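# Lay the towel flat beside the basket without moving it

## Task

Get the towel lying flat on the table as a single layer. It must stay at least one finger's width inside the table edge, at least two finger widths away from the basket's rim, and more than a hand's width from the column of either arm. The basket must end up upright with its entire base resting on the table, no more than three finger widths from its starting spot and turned roughly as before. Finish by releasing everything and pulling the grippers away. Anything that stays in place only because the robot holds it does not count.

## Robot and tools

Robot. Two arms, left_arm and right_arm, each with a parallel two-finger gripper. Their bases stand at about (+0.007, +0.369, 0) m for left_arm and (+0.010, -0.251, 0) m for right_arm, both facing nearly straight along +x. The names are labels only, not image sides.

Frames. The scene frame has its origin on the tabletop midway between the arms, +z up, +x reaching out across the table, and left_arm on the +y side. Result state lines give each gripper's end_effector_position (metres) and end_effector_quat_wxyz in this frame. That position is the point between the finger pads, roughly 1 cm short of the fingertips; reported values can be a bit off, more so at long reach. In the gripper's own axes the fingers point along +z and separate along y.

A command row is always 14 numbers, each in [-1, 1], covering both arms even if one stays still: dx, dy, dz, rx, ry, rz, opening for left_arm, then the same seven for right_arm. dx..rz are an offset, not a pose: a change relative to the gripper's measured pose at the start of the action (or, for a move, the pose in the latest result that shows one), expressed in that gripper's own axes. Scale: 1.0 equals 0.6 m of translation or 180 degrees of rotation; rx, ry, rz form one rotation vector. The opening is absolute, not an offset: +1 fully open (0.094 m), -1 closed.

execute_actions(actions): a list of up to 15 actions, run in order. Each action is a table of up to 15 rows, one row per control step of 1/30 s; if shorter, the last row is repeated to fill 15 steps. Every row in an action is measured from the same start pose, not from the row before. An empty list just returns state and images. Per step the commanded pose is clipped to within 70 mm and 16 degrees of the measured one, so large offsets need several actions; after an action the arm only continues to its last clipped pose.

move(target, speed, blocking): target is one 14-number row as above (offsets from the last reported pose). Each gripper travels a straight line toward its target; both paths finish together, lasting 0.5 to 10 s, and are cut off at 10 s. Turns take the shorter way. speed is the top path speed in m/s, 0.002 to 0.5 (default 0.25), rotation capped at twice that in rad/s. Paths do not avoid obstacles or the other arm, and grippers can lag, drift or overshoot speed, especially with a nearly straight arm. The opening is sent at the start. With blocking=false the result returns after 0.5 s while motion continues; until a result shows it ended, further moves and execute_actions are refused, so use wait(0) or stop. The result adds a 'move:' line with the outcome (done, off_target, moving, held, fault), any limits (paced = target clipped; held = some steps blocked, after which the arm may surge), and each gripper's remaining distance. If only one arm is named, the other finished fine.

wait(seconds): 0 to 10 s, the arms keep their last command; returns early when a running move ends. stop(): brakes a running move, needing room, more when fast; fingers keep moving. zoom_image(camera, region): region [x0, y0, x1, y1] in pixels of that camera's latest image, at most 504 by 504, origin top-left. Cameras: cam_head_left, cam_head_right, cam_high, cam_low, cam_left_wrist, cam_right_wrist, all 504x504; calibration is supplied and may be slightly off. read_manual(section) returns only licence texts. finished_scene(scene) ends the current scene by its number, irreversibly; the goal must already hold and stay held.

Result lines. 'Hand target' is where the controller is currently driving a gripper. 'pose unreachable' means the clearance check altered or blocked that arm's command. grip_measured is finger opening on the command scale (the last joint value is opening in metres); each gripper reads up to about 1 mm off. FAULT lines mean an arm stopped. MOTOR HOT appears from 85 °C; at 100 °C that arm goes limp and drops until cooled.

Practical notes. Arms tend to settle low, often a centimetre or more; to hold one steady, send the offset back to the wanted pose in the first call of a reply and zeros afterward, raising the aim if it keeps sagging. The simulation runs while you compose replies, holding the last command. To grip, command an opening about 0.03 below grip_measured; less grips more gently. Thin cloth under about 2 mm gets less clamping force. Something may briefly pull on a held item, so grip firmly. Avoid: pushing anything off the table (fails the task), tipping or shifting the basket, letting the arms collide or press each other, fast contacts or targets set deep past a contact (they press hard), dropping or slamming things, and holding loads longer than needed. Release the towel and retract both grippers before ending.

Each tool is called after ">>>" as name([rows], argument=value, ...), one row to a line, values as JSON.

## Session

>>> execute_actions(actions=[])

Scene clock: 0.00 s.
left_arm: end_effector_position=(+0.1880, +0.5267, +0.3253) grip_measured=+1.000 end_effector_quat_wxyz=(-0.179, +0.728, -0.656, +0.089) | right_arm: end_effector_position=(+0.7147, -0.0274, +0.1284) grip_measured=+1.000 end_effector_quat_wxyz=(+0.600, +0.286, +0.735, +0.133)
Joint positions: left_arm=[ 0.838  0.739  1.05  -1.519  0.177 -0.864  0.094] | right_arm=[0.379 1.996 1.263 0.44  0.566 0.749 0.094]
Joint velocities: left_arm=[-0.005  0.005 -0.017 -0.012 -0.051 -0.022  0.   ] | right_arm=[ 0.015 -0.005 -0.002 -0.002 -0.007 -0.051  0.   ]
Motor temperatures (°C, as the motors report them): left_arm=[22 22 24 24 24 24] | right_arm=[25 26 22 24 22 24]
Hand target (left_arm): +0.190, +0.529, +0.334; -0.189, +0.726, -0.655, +0.088
Hand target (right_arm): +0.722, -0.024, +0.145; +0.610, +0.288, +0.725, +0.143

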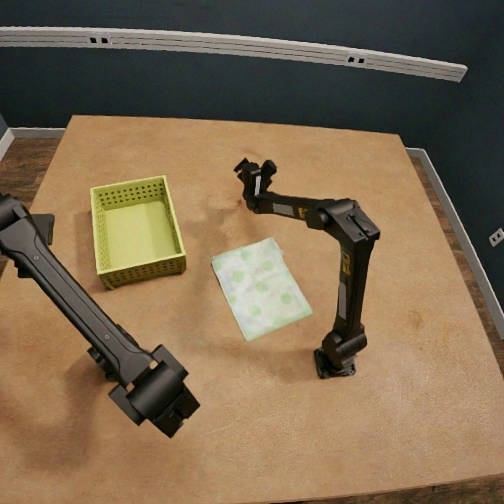

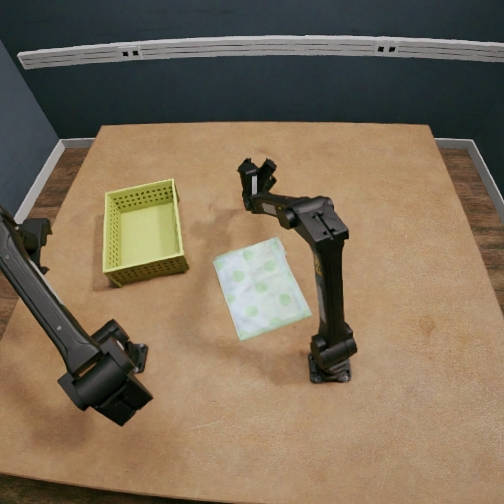

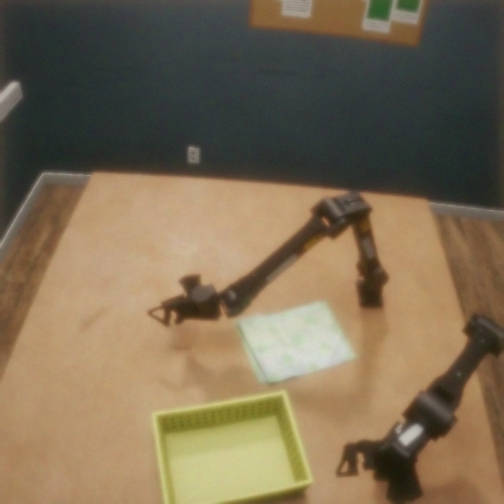

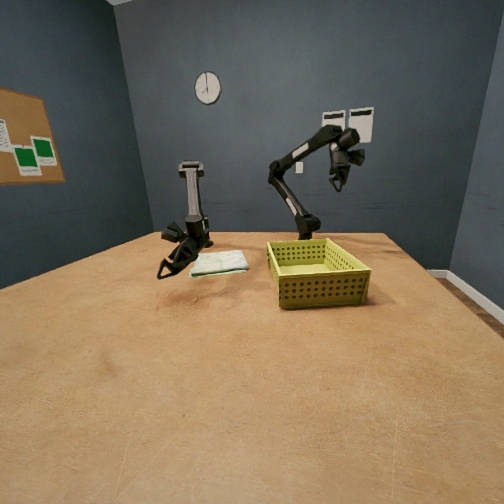

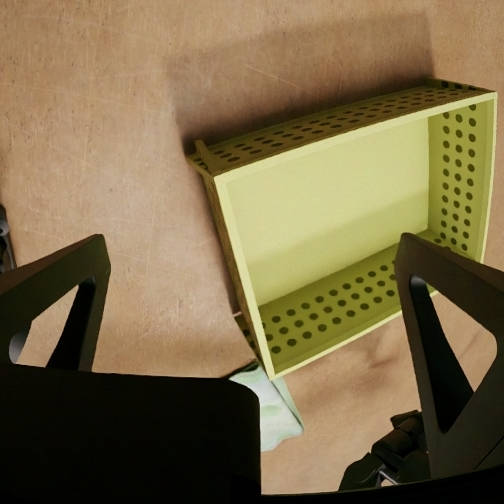

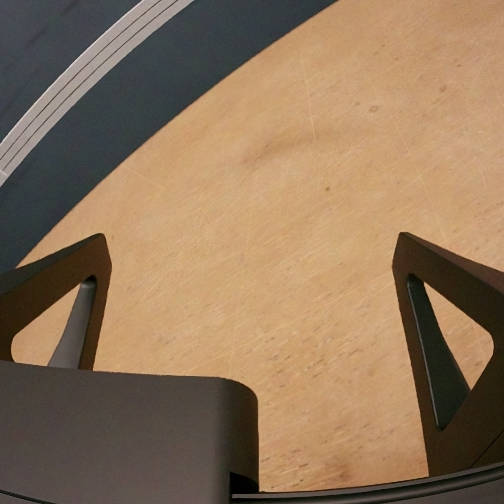

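>>> zoom_image(camera="cam_head_left", region=[180, 210, 340, 370])

>>> zoom_image(camera="cam_high", region=[210, 270, 380, 410])

Region (180, 210, 340, 370) of cam_head_left's 504x504 image, scaled by 3.150, with more detail than that image has.

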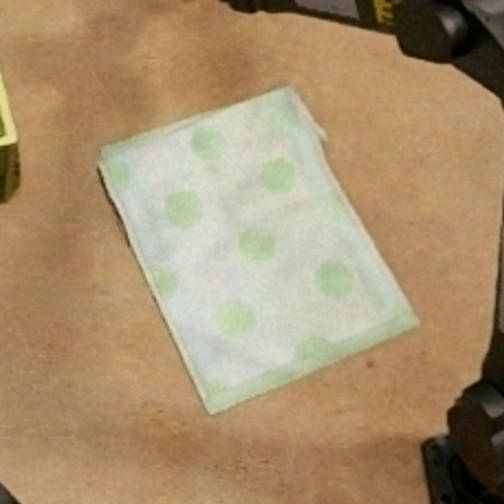

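Region (210, 270, 380, 410) of cam_high's 504x504 image, scaled by 2.965, with more detail than that image has; it fills the top 415 rows of this view, and the rest is white.

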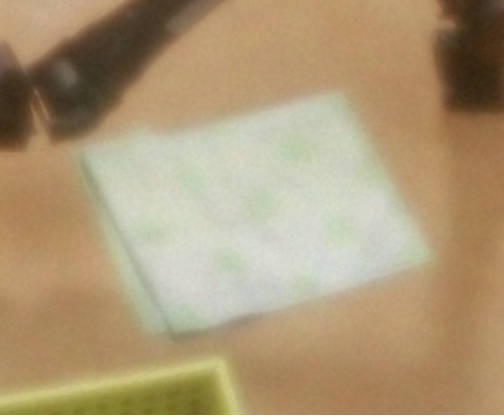

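>>> move(target=[0,0,0,0,0,0,1,-0.14,-0.117,-0.62,0.234,0.35,0,1])

Scene clock: 21.40 s.
left_arm: end_effector_position=(+0.1880, +0.5267, +0.3253) grip_measured=+1.000 end_effector_quat_wxyz=(-0.179, +0.728, -0.656, +0.089) | right_arm: end_effector_position=(+0.3368, -0.0887, +0.2208) grip_measured=+1.000 end_effector_quat_wxyz=(-0.012, +0.353, +0.935, -0.020)
Joint positions: left_arm=[ 0.838  0.739  1.05  -1.519  0.177 -0.864  0.094] | right_arm=[ 0.414  1.329  1.203 -1.49   0.01   1.191  0.094]
Joint velocities: left_arm=[-0.015  0.015 -0.002  0.017 -0.007 -0.022  0.   ] | right_arm=[-0.015 -0.005 -0.007 -0.007 -0.022  0.051  0.   ]
Motor temperatures (°C, as the motors report them): left_arm=[22 22 28 24 24 24] | right_arm=[25 28 26 24 22 24]
Hand target (left_arm): +0.188, +0.527, +0.325; -0.179, +0.728, -0.656, +0.089
Hand target (right_arm): +0.345, -0.083, +0.244; +0.003, +0.358, +0.934, -0.000
Off the commanded pose (left_arm): 0.000 m, 0 deg.
Off the commanded pose (right_arm): 0.033 m, 3 deg.
move: off_target (right_arm)
camera_calibration (this result's frames):
cam_right_wrist: T_world_to_cam=[[-0.659258, -0.749691, 0.0578189, 0.138399], [-0.577535, 0.554105, 0.599517, 0.111158], [-0.48149, 0.361844, -0.798271, 0.490816], [0, 0, 0, 1]] pos_world=[0.391761, -0.135436, 0.317161]

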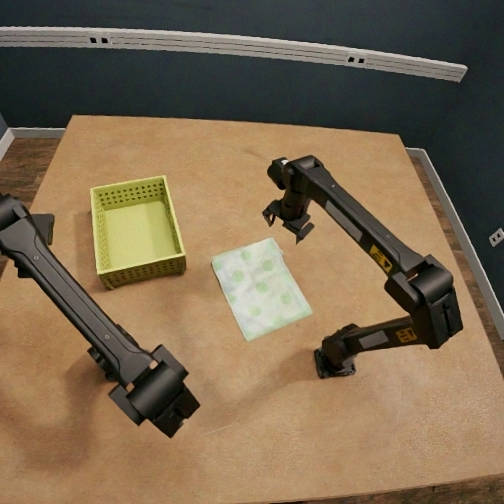

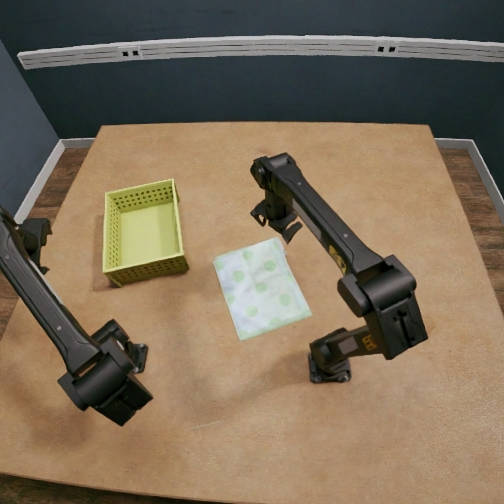

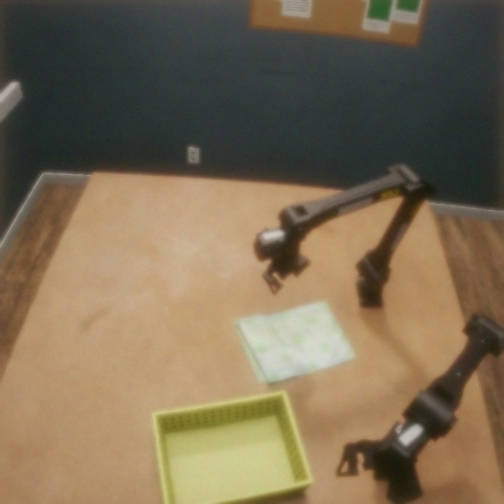

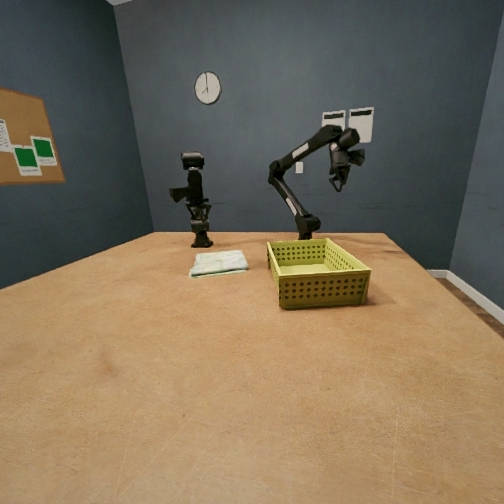

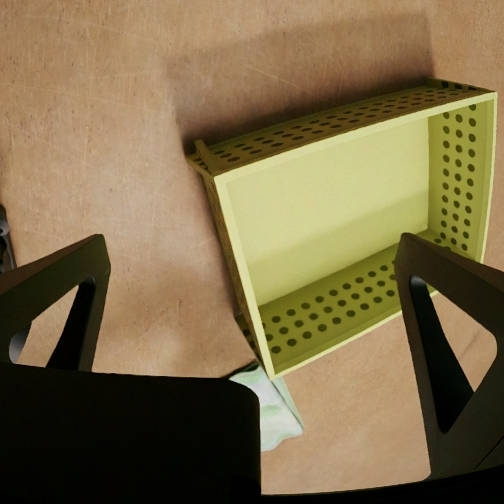

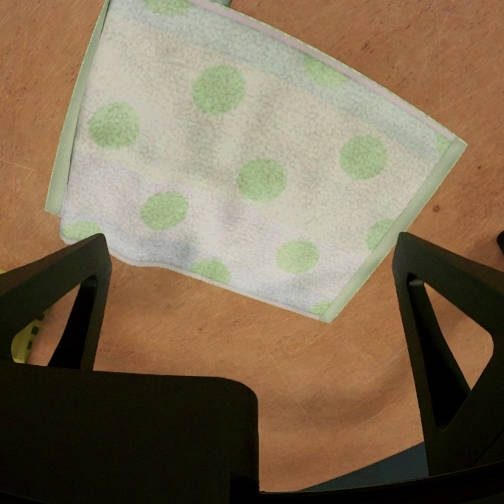

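>>> move(target=[0,0,0,0,0,0,1,0.3,0.082,0.28,0,0,0.156,-0.2])

Scene clock: 36.90 s.
left_arm: end_effector_position=(+0.1880, +0.5267, +0.3253) grip_measured=+1.000 end_effector_quat_wxyz=(-0.179, +0.728, -0.656, +0.089) | right_arm: end_effector_position=(+0.2301, +0.0583, +0.0510) grip_measured=-0.198 end_effector_quat_wxyz=(-0.012, +0.537, +0.843, -0.032)
Joint positions: left_arm=[ 0.838  0.739  1.05  -1.519  0.177 -0.864  0.094] | right_arm=[ 0.89   1.546  0.95  -1.041 -0.02   2.08   0.038]
Joint velocities: left_arm=[-0.005 -0.015 -0.007 -0.002  0.037 -0.022  0.   ] | right_arm=[-0.005  0.005  0.002 -0.007 -0.037  0.051 -0.001]
Motor temperatures (°C, as the motors report them): left_arm=[22 22 29 24 24 24] | right_arm=[25 27 28 24 22 24]
Hand target (left_arm): +0.188, +0.527, +0.325; -0.179, +0.728, -0.655, +0.089
Hand target (right_arm): +0.234, +0.062, +0.053; -0.013, +0.544, +0.839, -0.023
Off the commanded pose (left_arm): 0.000 m, 0 deg.
Off the commanded pose (right_arm): 0.005 m, 5 deg.
joint sent to its limit (right arm) — the command would take joint 6 (wrist roll) past its upper limit, so that joint was sent only as far as its limit.
move: off_target (right_arm)
camera_calibration (this result's frames):
cam_right_wrist: T_world_to_cam=[[-0.903532, -0.421018, 0.0798386, 0.224045], [-0.301009, 0.756169, 0.581036, -0.00460411], [-0.304998, 0.500952, -0.809953, 0.202609], [0, 0, 0, 1]] pos_world=[0.262841, -0.00368916, 0.148891]

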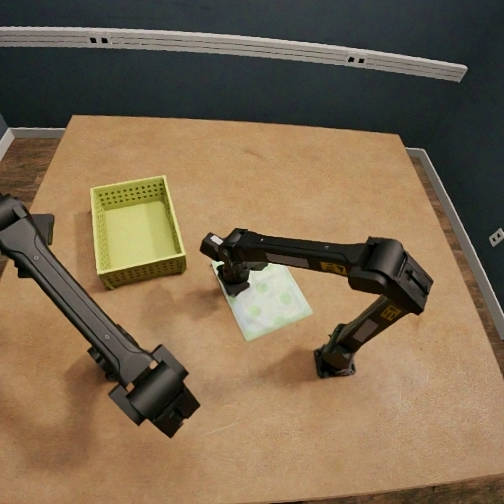

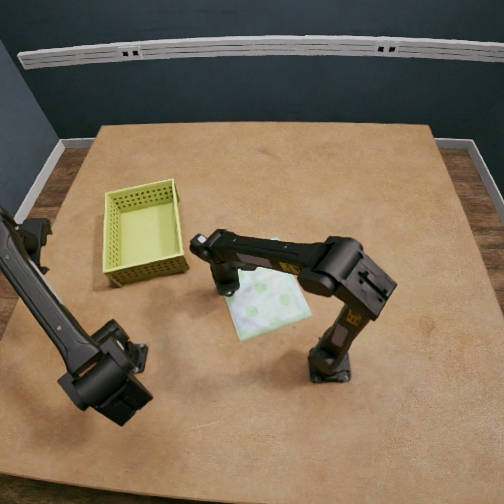

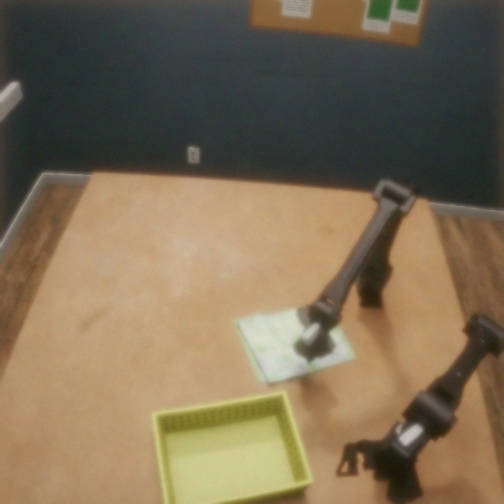

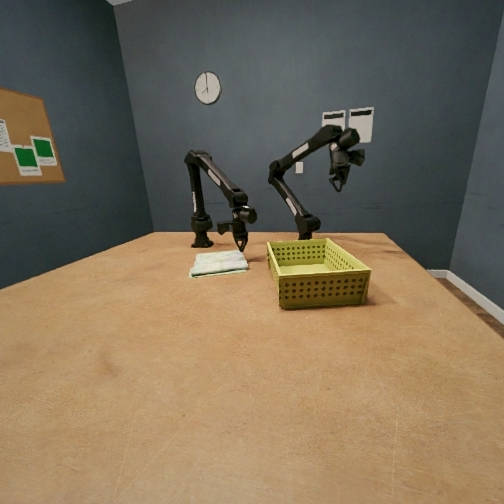

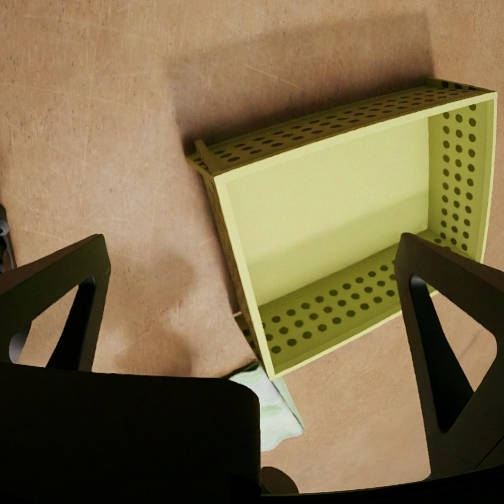

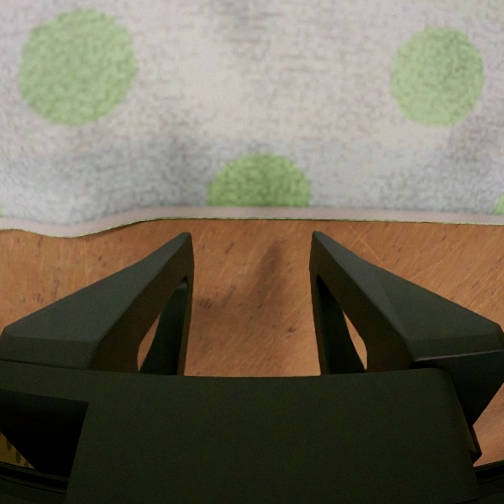

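>>> zoom_image(camera="cam_right_wrist", region=[0, 150, 250, 270])

>>> zoom_image(camera="cam_low", region=[170, 235, 270, 290])

Region (0, 150, 250, 270) of cam_right_wrist's 504x504 image, scaled by 2.016, with more detail than that image has; it fills the top 242 rows of this view, and the rest is white.

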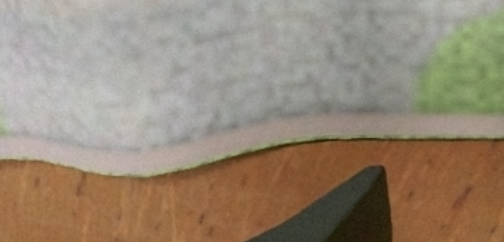

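Region (170, 235, 270, 290) of cam_low's 504x504 image, scaled by 5.040, with more detail than that image has; it fills the top 277 rows of this view, and the rest is white.

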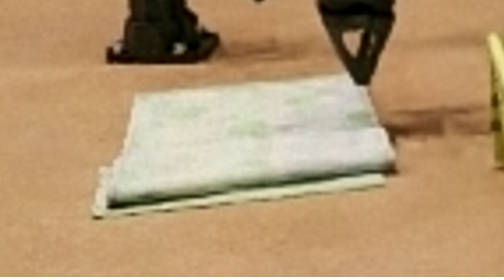

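>>> move(target=[0,0,0,0,0,0,1,-0.122,-0.24,0.03,0,0,0,-0.3])

>>> move(target=[0,0,0,0,0,0,1,0,0,0.045,0,0,0,-0.3], speed=0.05)

>>> move(target=[0,0,0,0,0,0,1,0,0,0.005,0,0,0,-1], speed=0.05)

>>> move(target=[0,0,0,0,0,0,1,0,0,-0.12,0,0,0,-1], speed=0.08)

Scene clock: 62.67 s.
left_arm: end_effector_position=(+0.1880, +0.5267, +0.3253) grip_measured=+1.000 end_effector_quat_wxyz=(-0.179, +0.728, -0.656, +0.089) | right_arm: end_effector_position=(+0.1310, -0.0715, +0.0374) grip_measured=-0.298 end_effector_quat_wxyz=(-0.014, +0.532, +0.846, -0.032)
Joint positions: left_arm=[ 0.838  0.739  1.05  -1.519  0.177 -0.864  0.094] | right_arm=[ 0.906  1.125  0.515 -1.025 -0.025  2.083  0.033]
Joint velocities: left_arm=[-0.005 -0.005 -0.002 -0.002  0.007 -0.022  0.   ] | right_arm=[-0.015 -0.015 -0.017 -0.012  0.007 -0.051  0.   ]
Motor temperatures (°C, as the motors report them): left_arm=[22 22 29 24 24 24] | right_arm=[25 27 26 24 22 24]
Hand target (left_arm): +0.188, +0.527, +0.325; -0.179, +0.728, -0.656, +0.089
Hand target (right_arm): +0.130, -0.069, +0.040; -0.016, +0.532, +0.846, -0.032
Off the commanded pose (left_arm): 0.000 m, 0 deg.
Off the commanded pose (right_arm): 0.007 m, 1 deg.
joint sent to its limit (right arm) — the command would take joint 6 (wrist roll) past its upper limit, so that joint was sent only as far as its limit.
move: done
camera_calibration (this result's frames):
cam_right_wrist: T_world_to_cam=[[-0.898068, -0.432392, 0.0806953, 0.0793834], [-0.308697, 0.750265, 0.584643, 0.0721135], [-0.313338, 0.500139, -0.807267, 0.227311], [0, 0, 0, 1]] pos_world=[0.164778, -0.133467, 0.134934]

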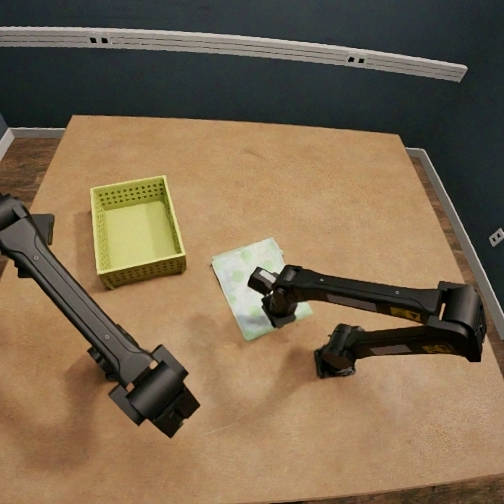

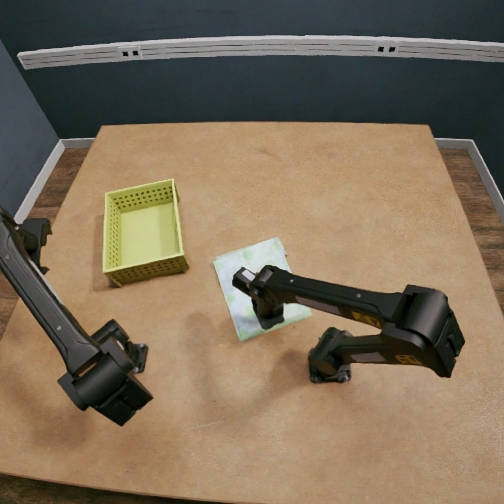

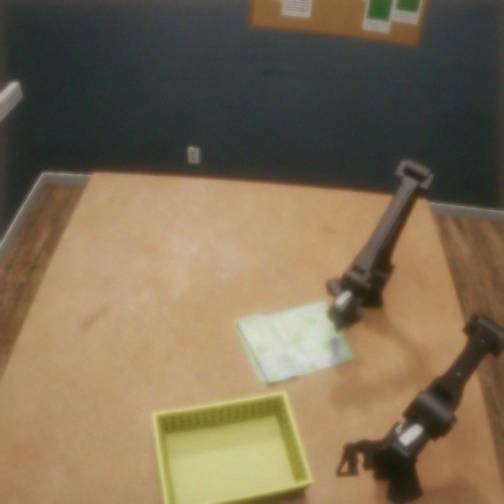

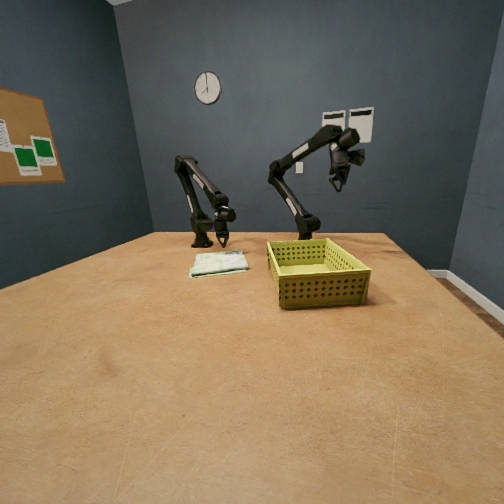

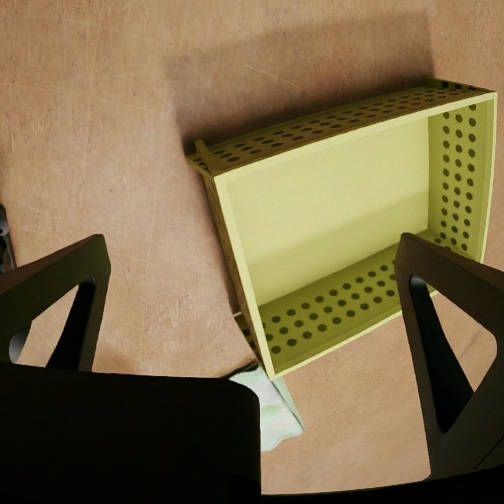

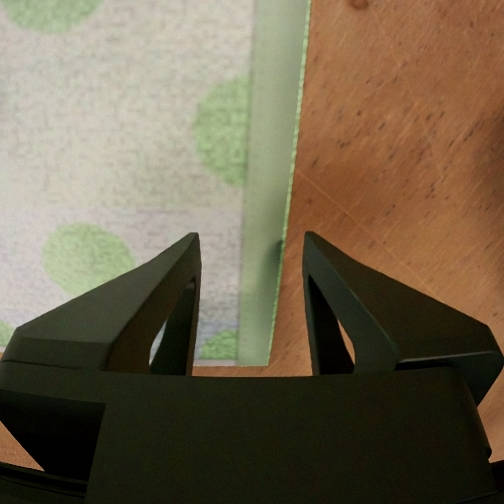

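Scene clock: 63.50 s.
left_arm: end_effector_position=(+0.1880, +0.5267, +0.3253) grip_measured=+1.000 end_effector_quat_wxyz=(-0.179, +0.728, -0.656, +0.089) | right_arm: end_effector_position=(+0.1286, -0.0750, +0.0122) grip_measured=-0.298 end_effector_quat_wxyz=(-0.014, +0.532, +0.846, -0.035)
Joint positions: left_arm=[ 0.838  0.739  1.05  -1.519  0.177 -0.864  0.094] | right_arm=[ 0.906  1.181  0.47  -0.931 -0.025  2.083  0.033]
Joint velocities: left_arm=[-0.005 -0.015 -0.002 -0.012 -0.007 -0.066  0.   ] | right_arm=[-0.005 -0.005 -0.012 -0.007 -0.007  0.007  0.   ]
Motor temperatures (°C, as the motors report them): left_arm=[22 22 29 24 24 24] | right_arm=[25 27 26 24 22 24]
Hand target (left_arm): +0.188, +0.527, +0.325; -0.179, +0.728, -0.656, +0.089
Hand target (right_arm): +0.130, -0.072, +0.011; -0.014, +0.532, +0.846, -0.032
Off the commanded pose (left_arm): 0.000 m, 0 deg.
Off the commanded pose (right_arm): 0.003 m, 0 deg.
move: done
camera_calibration (this result's frames):
cam_right_wrist: T_world_to_cam=[[-0.897738, -0.431921, 0.0866589, 0.0776271], [-0.306404, 0.753548, 0.58162, 0.0887029], [-0.316516, 0.49559, -0.808831, 0.208043], [0, 0, 0, 1]] pos_world=[0.162717, -0.136417, 0.109953]

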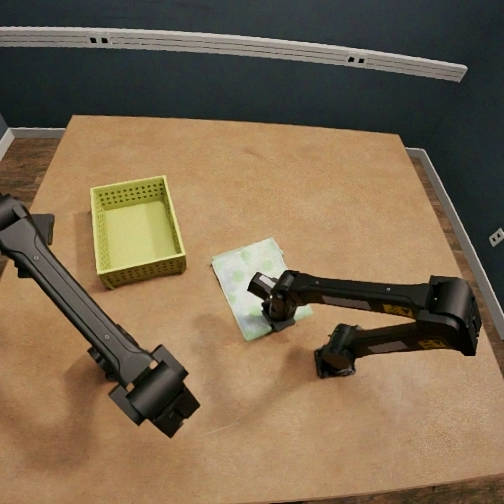

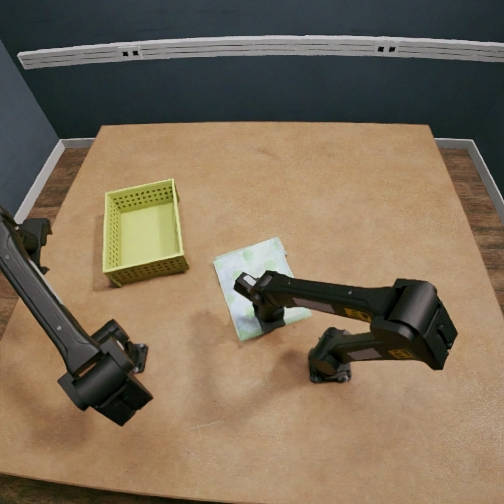

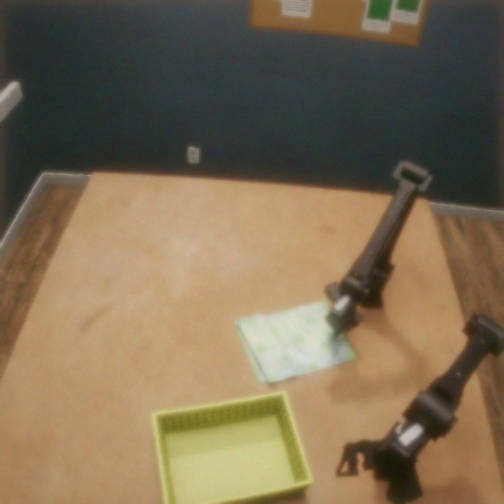

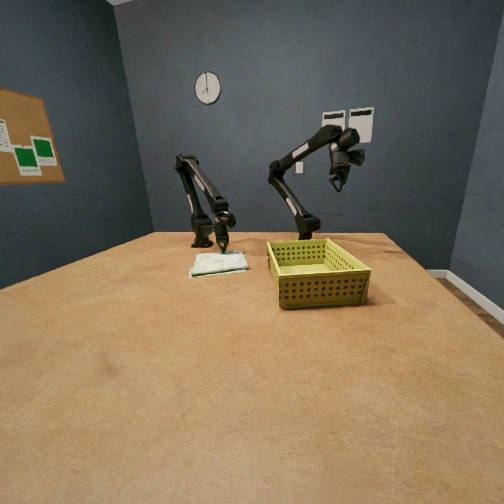

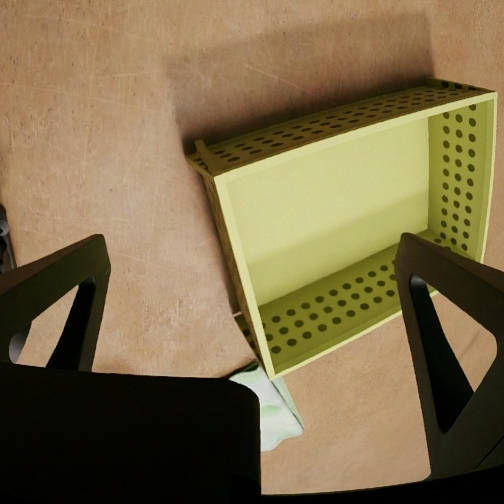

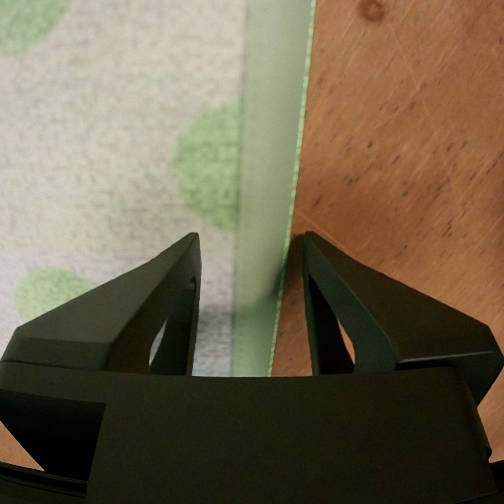

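Scene clock: 64.20 s.
left_arm: end_effector_position=(+0.1880, +0.5267, +0.3253) grip_measured=+1.000 end_effector_quat_wxyz=(-0.179, +0.728, -0.656, +0.089) | right_arm: end_effector_position=(+0.1273, -0.0768, +0.0110) grip_measured=-0.986 end_effector_quat_wxyz=(-0.014, +0.532, +0.846, -0.037)
Joint positions: left_arm=[ 0.838  0.739  1.05  -1.519  0.177 -0.864  0.094] | right_arm=[ 0.906  1.181  0.465 -0.931 -0.025  2.083  0.001]
Joint velocities: left_arm=[-0.005 -0.005 -0.002 -0.002  0.022 -0.037  0.   ] | right_arm=[-0.005  0.005  0.012 -0.007  0.007  0.066 -0.001]
Motor temperatures (°C, as the motors report them): left_arm=[22 22 29 24 24 24] | right_arm=[25 27 26 24 22 24]
Hand target (left_arm): +0.188, +0.527, +0.325; -0.179, +0.728, -0.656, +0.089
Hand target (right_arm): +0.128, -0.075, +0.009; -0.014, +0.532, +0.846, -0.035
Off the commanded pose (left_arm): 0.000 m, 0 deg.
Off the commanded pose (right_arm): 0.003 m, 0 deg.
move: done
camera_calibration (this result's frames):
cam_right_wrist: T_world_to_cam=[[-0.897506, -0.431588, 0.0906325, 0.075719], [-0.304882, 0.755727, 0.57959, 0.0904213], [-0.318638, 0.492553, -0.809853, 0.207599], [0, 0, 0, 1]] pos_world=[0.161675, -0.137908, 0.108855]

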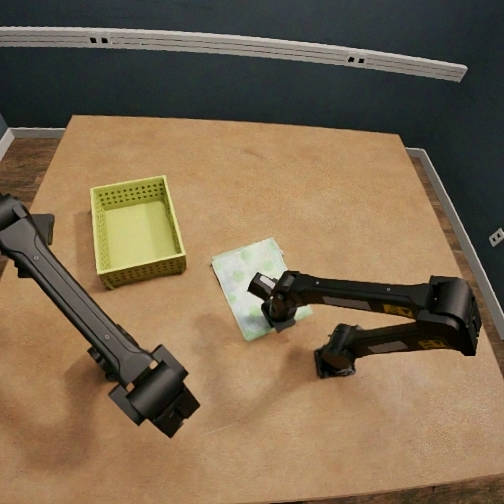

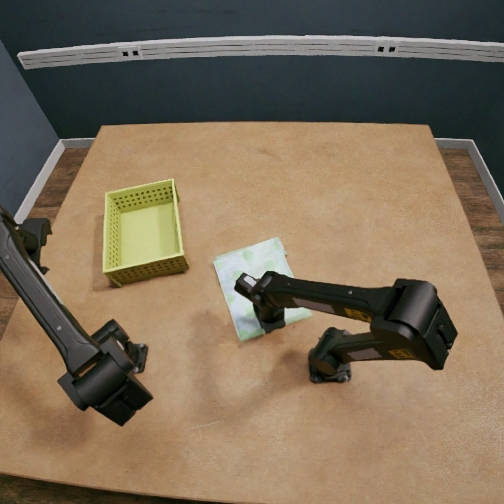

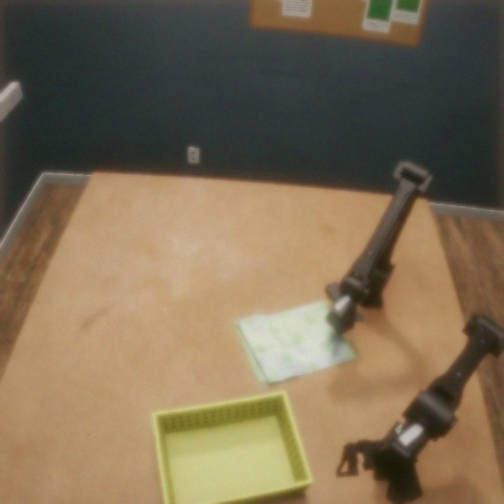

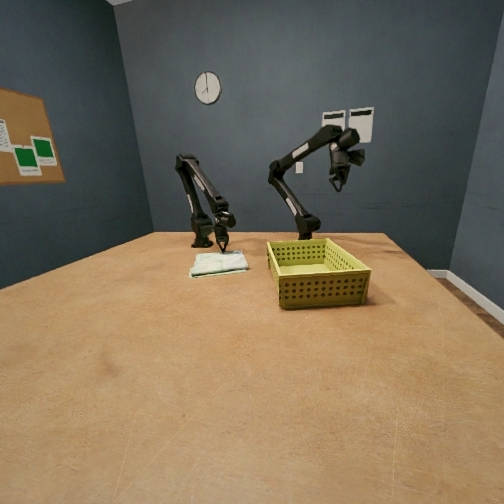

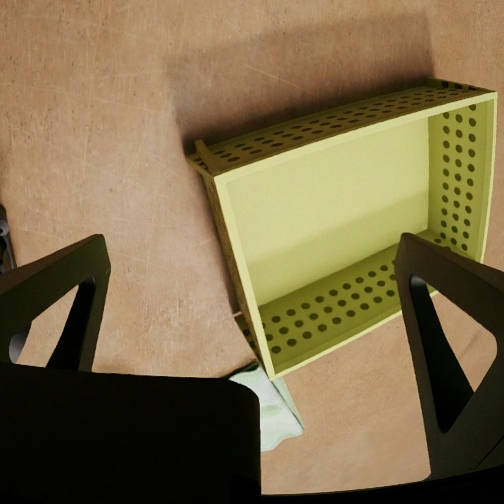

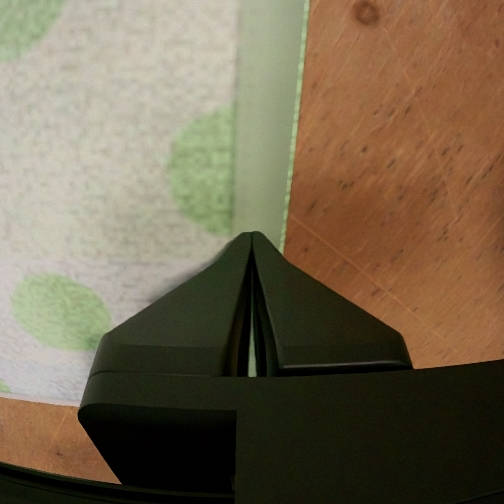

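Scene clock: 65.43 s.
left_arm: end_effector_position=(+0.1880, +0.5267, +0.3253) grip_measured=+1.000 end_effector_quat_wxyz=(-0.179, +0.728, -0.656, +0.089) | right_arm: end_effector_position=(+0.1215, -0.0860, +0.0667) grip_measured=-0.986 end_effector_quat_wxyz=(-0.015, +0.532, +0.845, -0.056)
Joint positions: left_arm=[ 0.838  0.739  1.05  -1.519  0.177 -0.864  0.094] | right_arm=[ 0.904  1.048  0.552 -1.189 -0.025  2.082  0.001]
Joint velocities: left_arm=[-0.005 -0.005 -0.007  0.012 -0.081 -0.11   0.   ] | right_arm=[-0.015 -0.015 -0.007 -0.002 -0.051 -0.051  0.001]
Motor temperatures (°C, as the motors report them): left_arm=[22 22 29 24 24 24] | right_arm=[25 27 26 24 22 24]
Hand target (left_arm): +0.188, +0.527, +0.325; -0.179, +0.728, -0.656, +0.089
Hand target (right_arm): +0.131, -0.075, +0.082; -0.014, +0.532, +0.846, -0.037
Off the commanded pose (left_arm): 0.000 m, 0 deg.
Off the commanded pose (right_arm): 0.023 m, 2 deg.
move: off_target (right_arm)
camera_calibration (this result's frames):
cam_right_wrist: T_world_to_cam=[[-0.895674, -0.427256, 0.123373, 0.0594677], [-0.291588, 0.773687, 0.562481, 0.0643054], [-0.335775, 0.467825, -0.817554, 0.255858], [0, 0, 0, 1]] pos_world=[0.157925, -0.144041, 0.165671]

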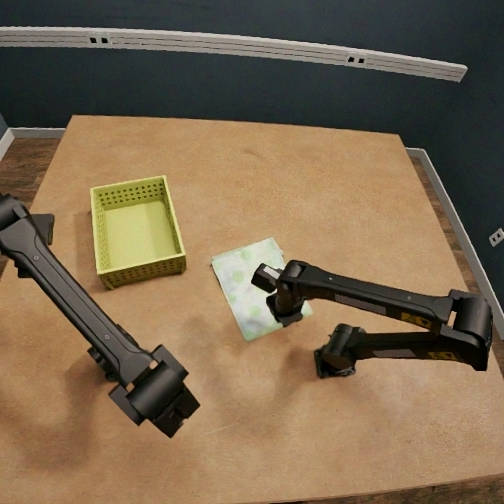

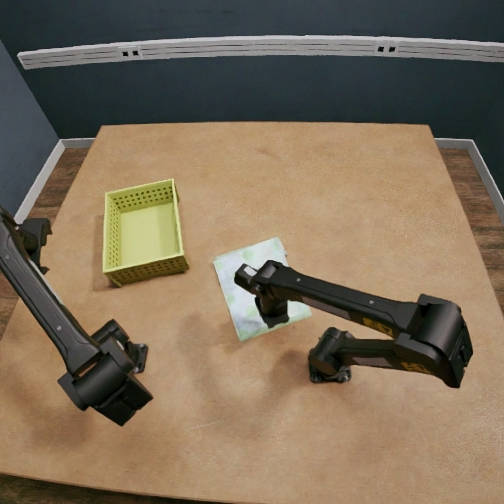

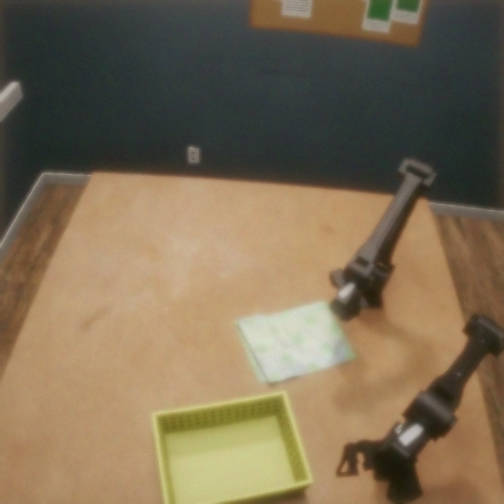

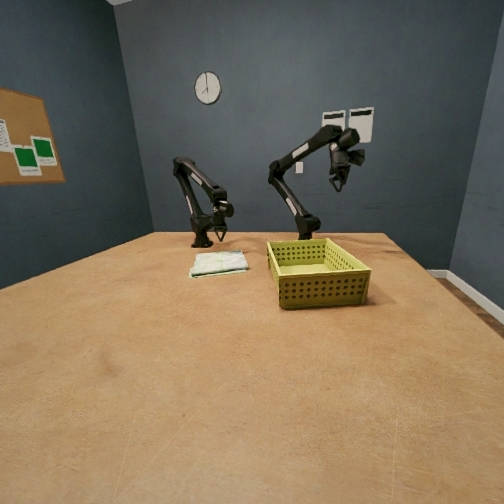

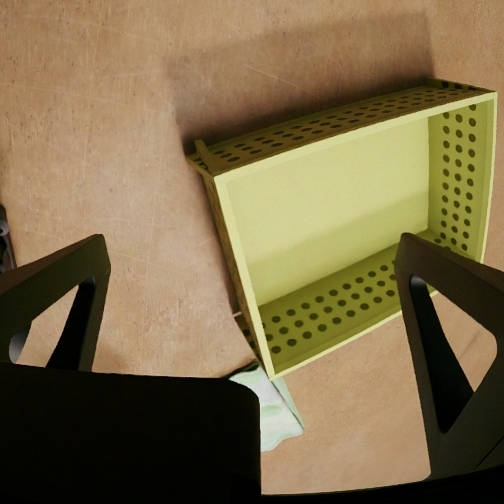

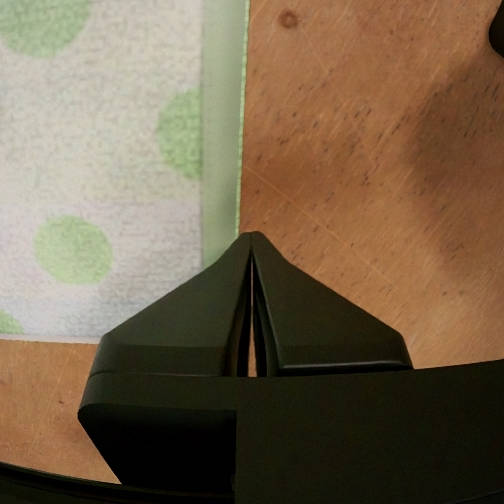

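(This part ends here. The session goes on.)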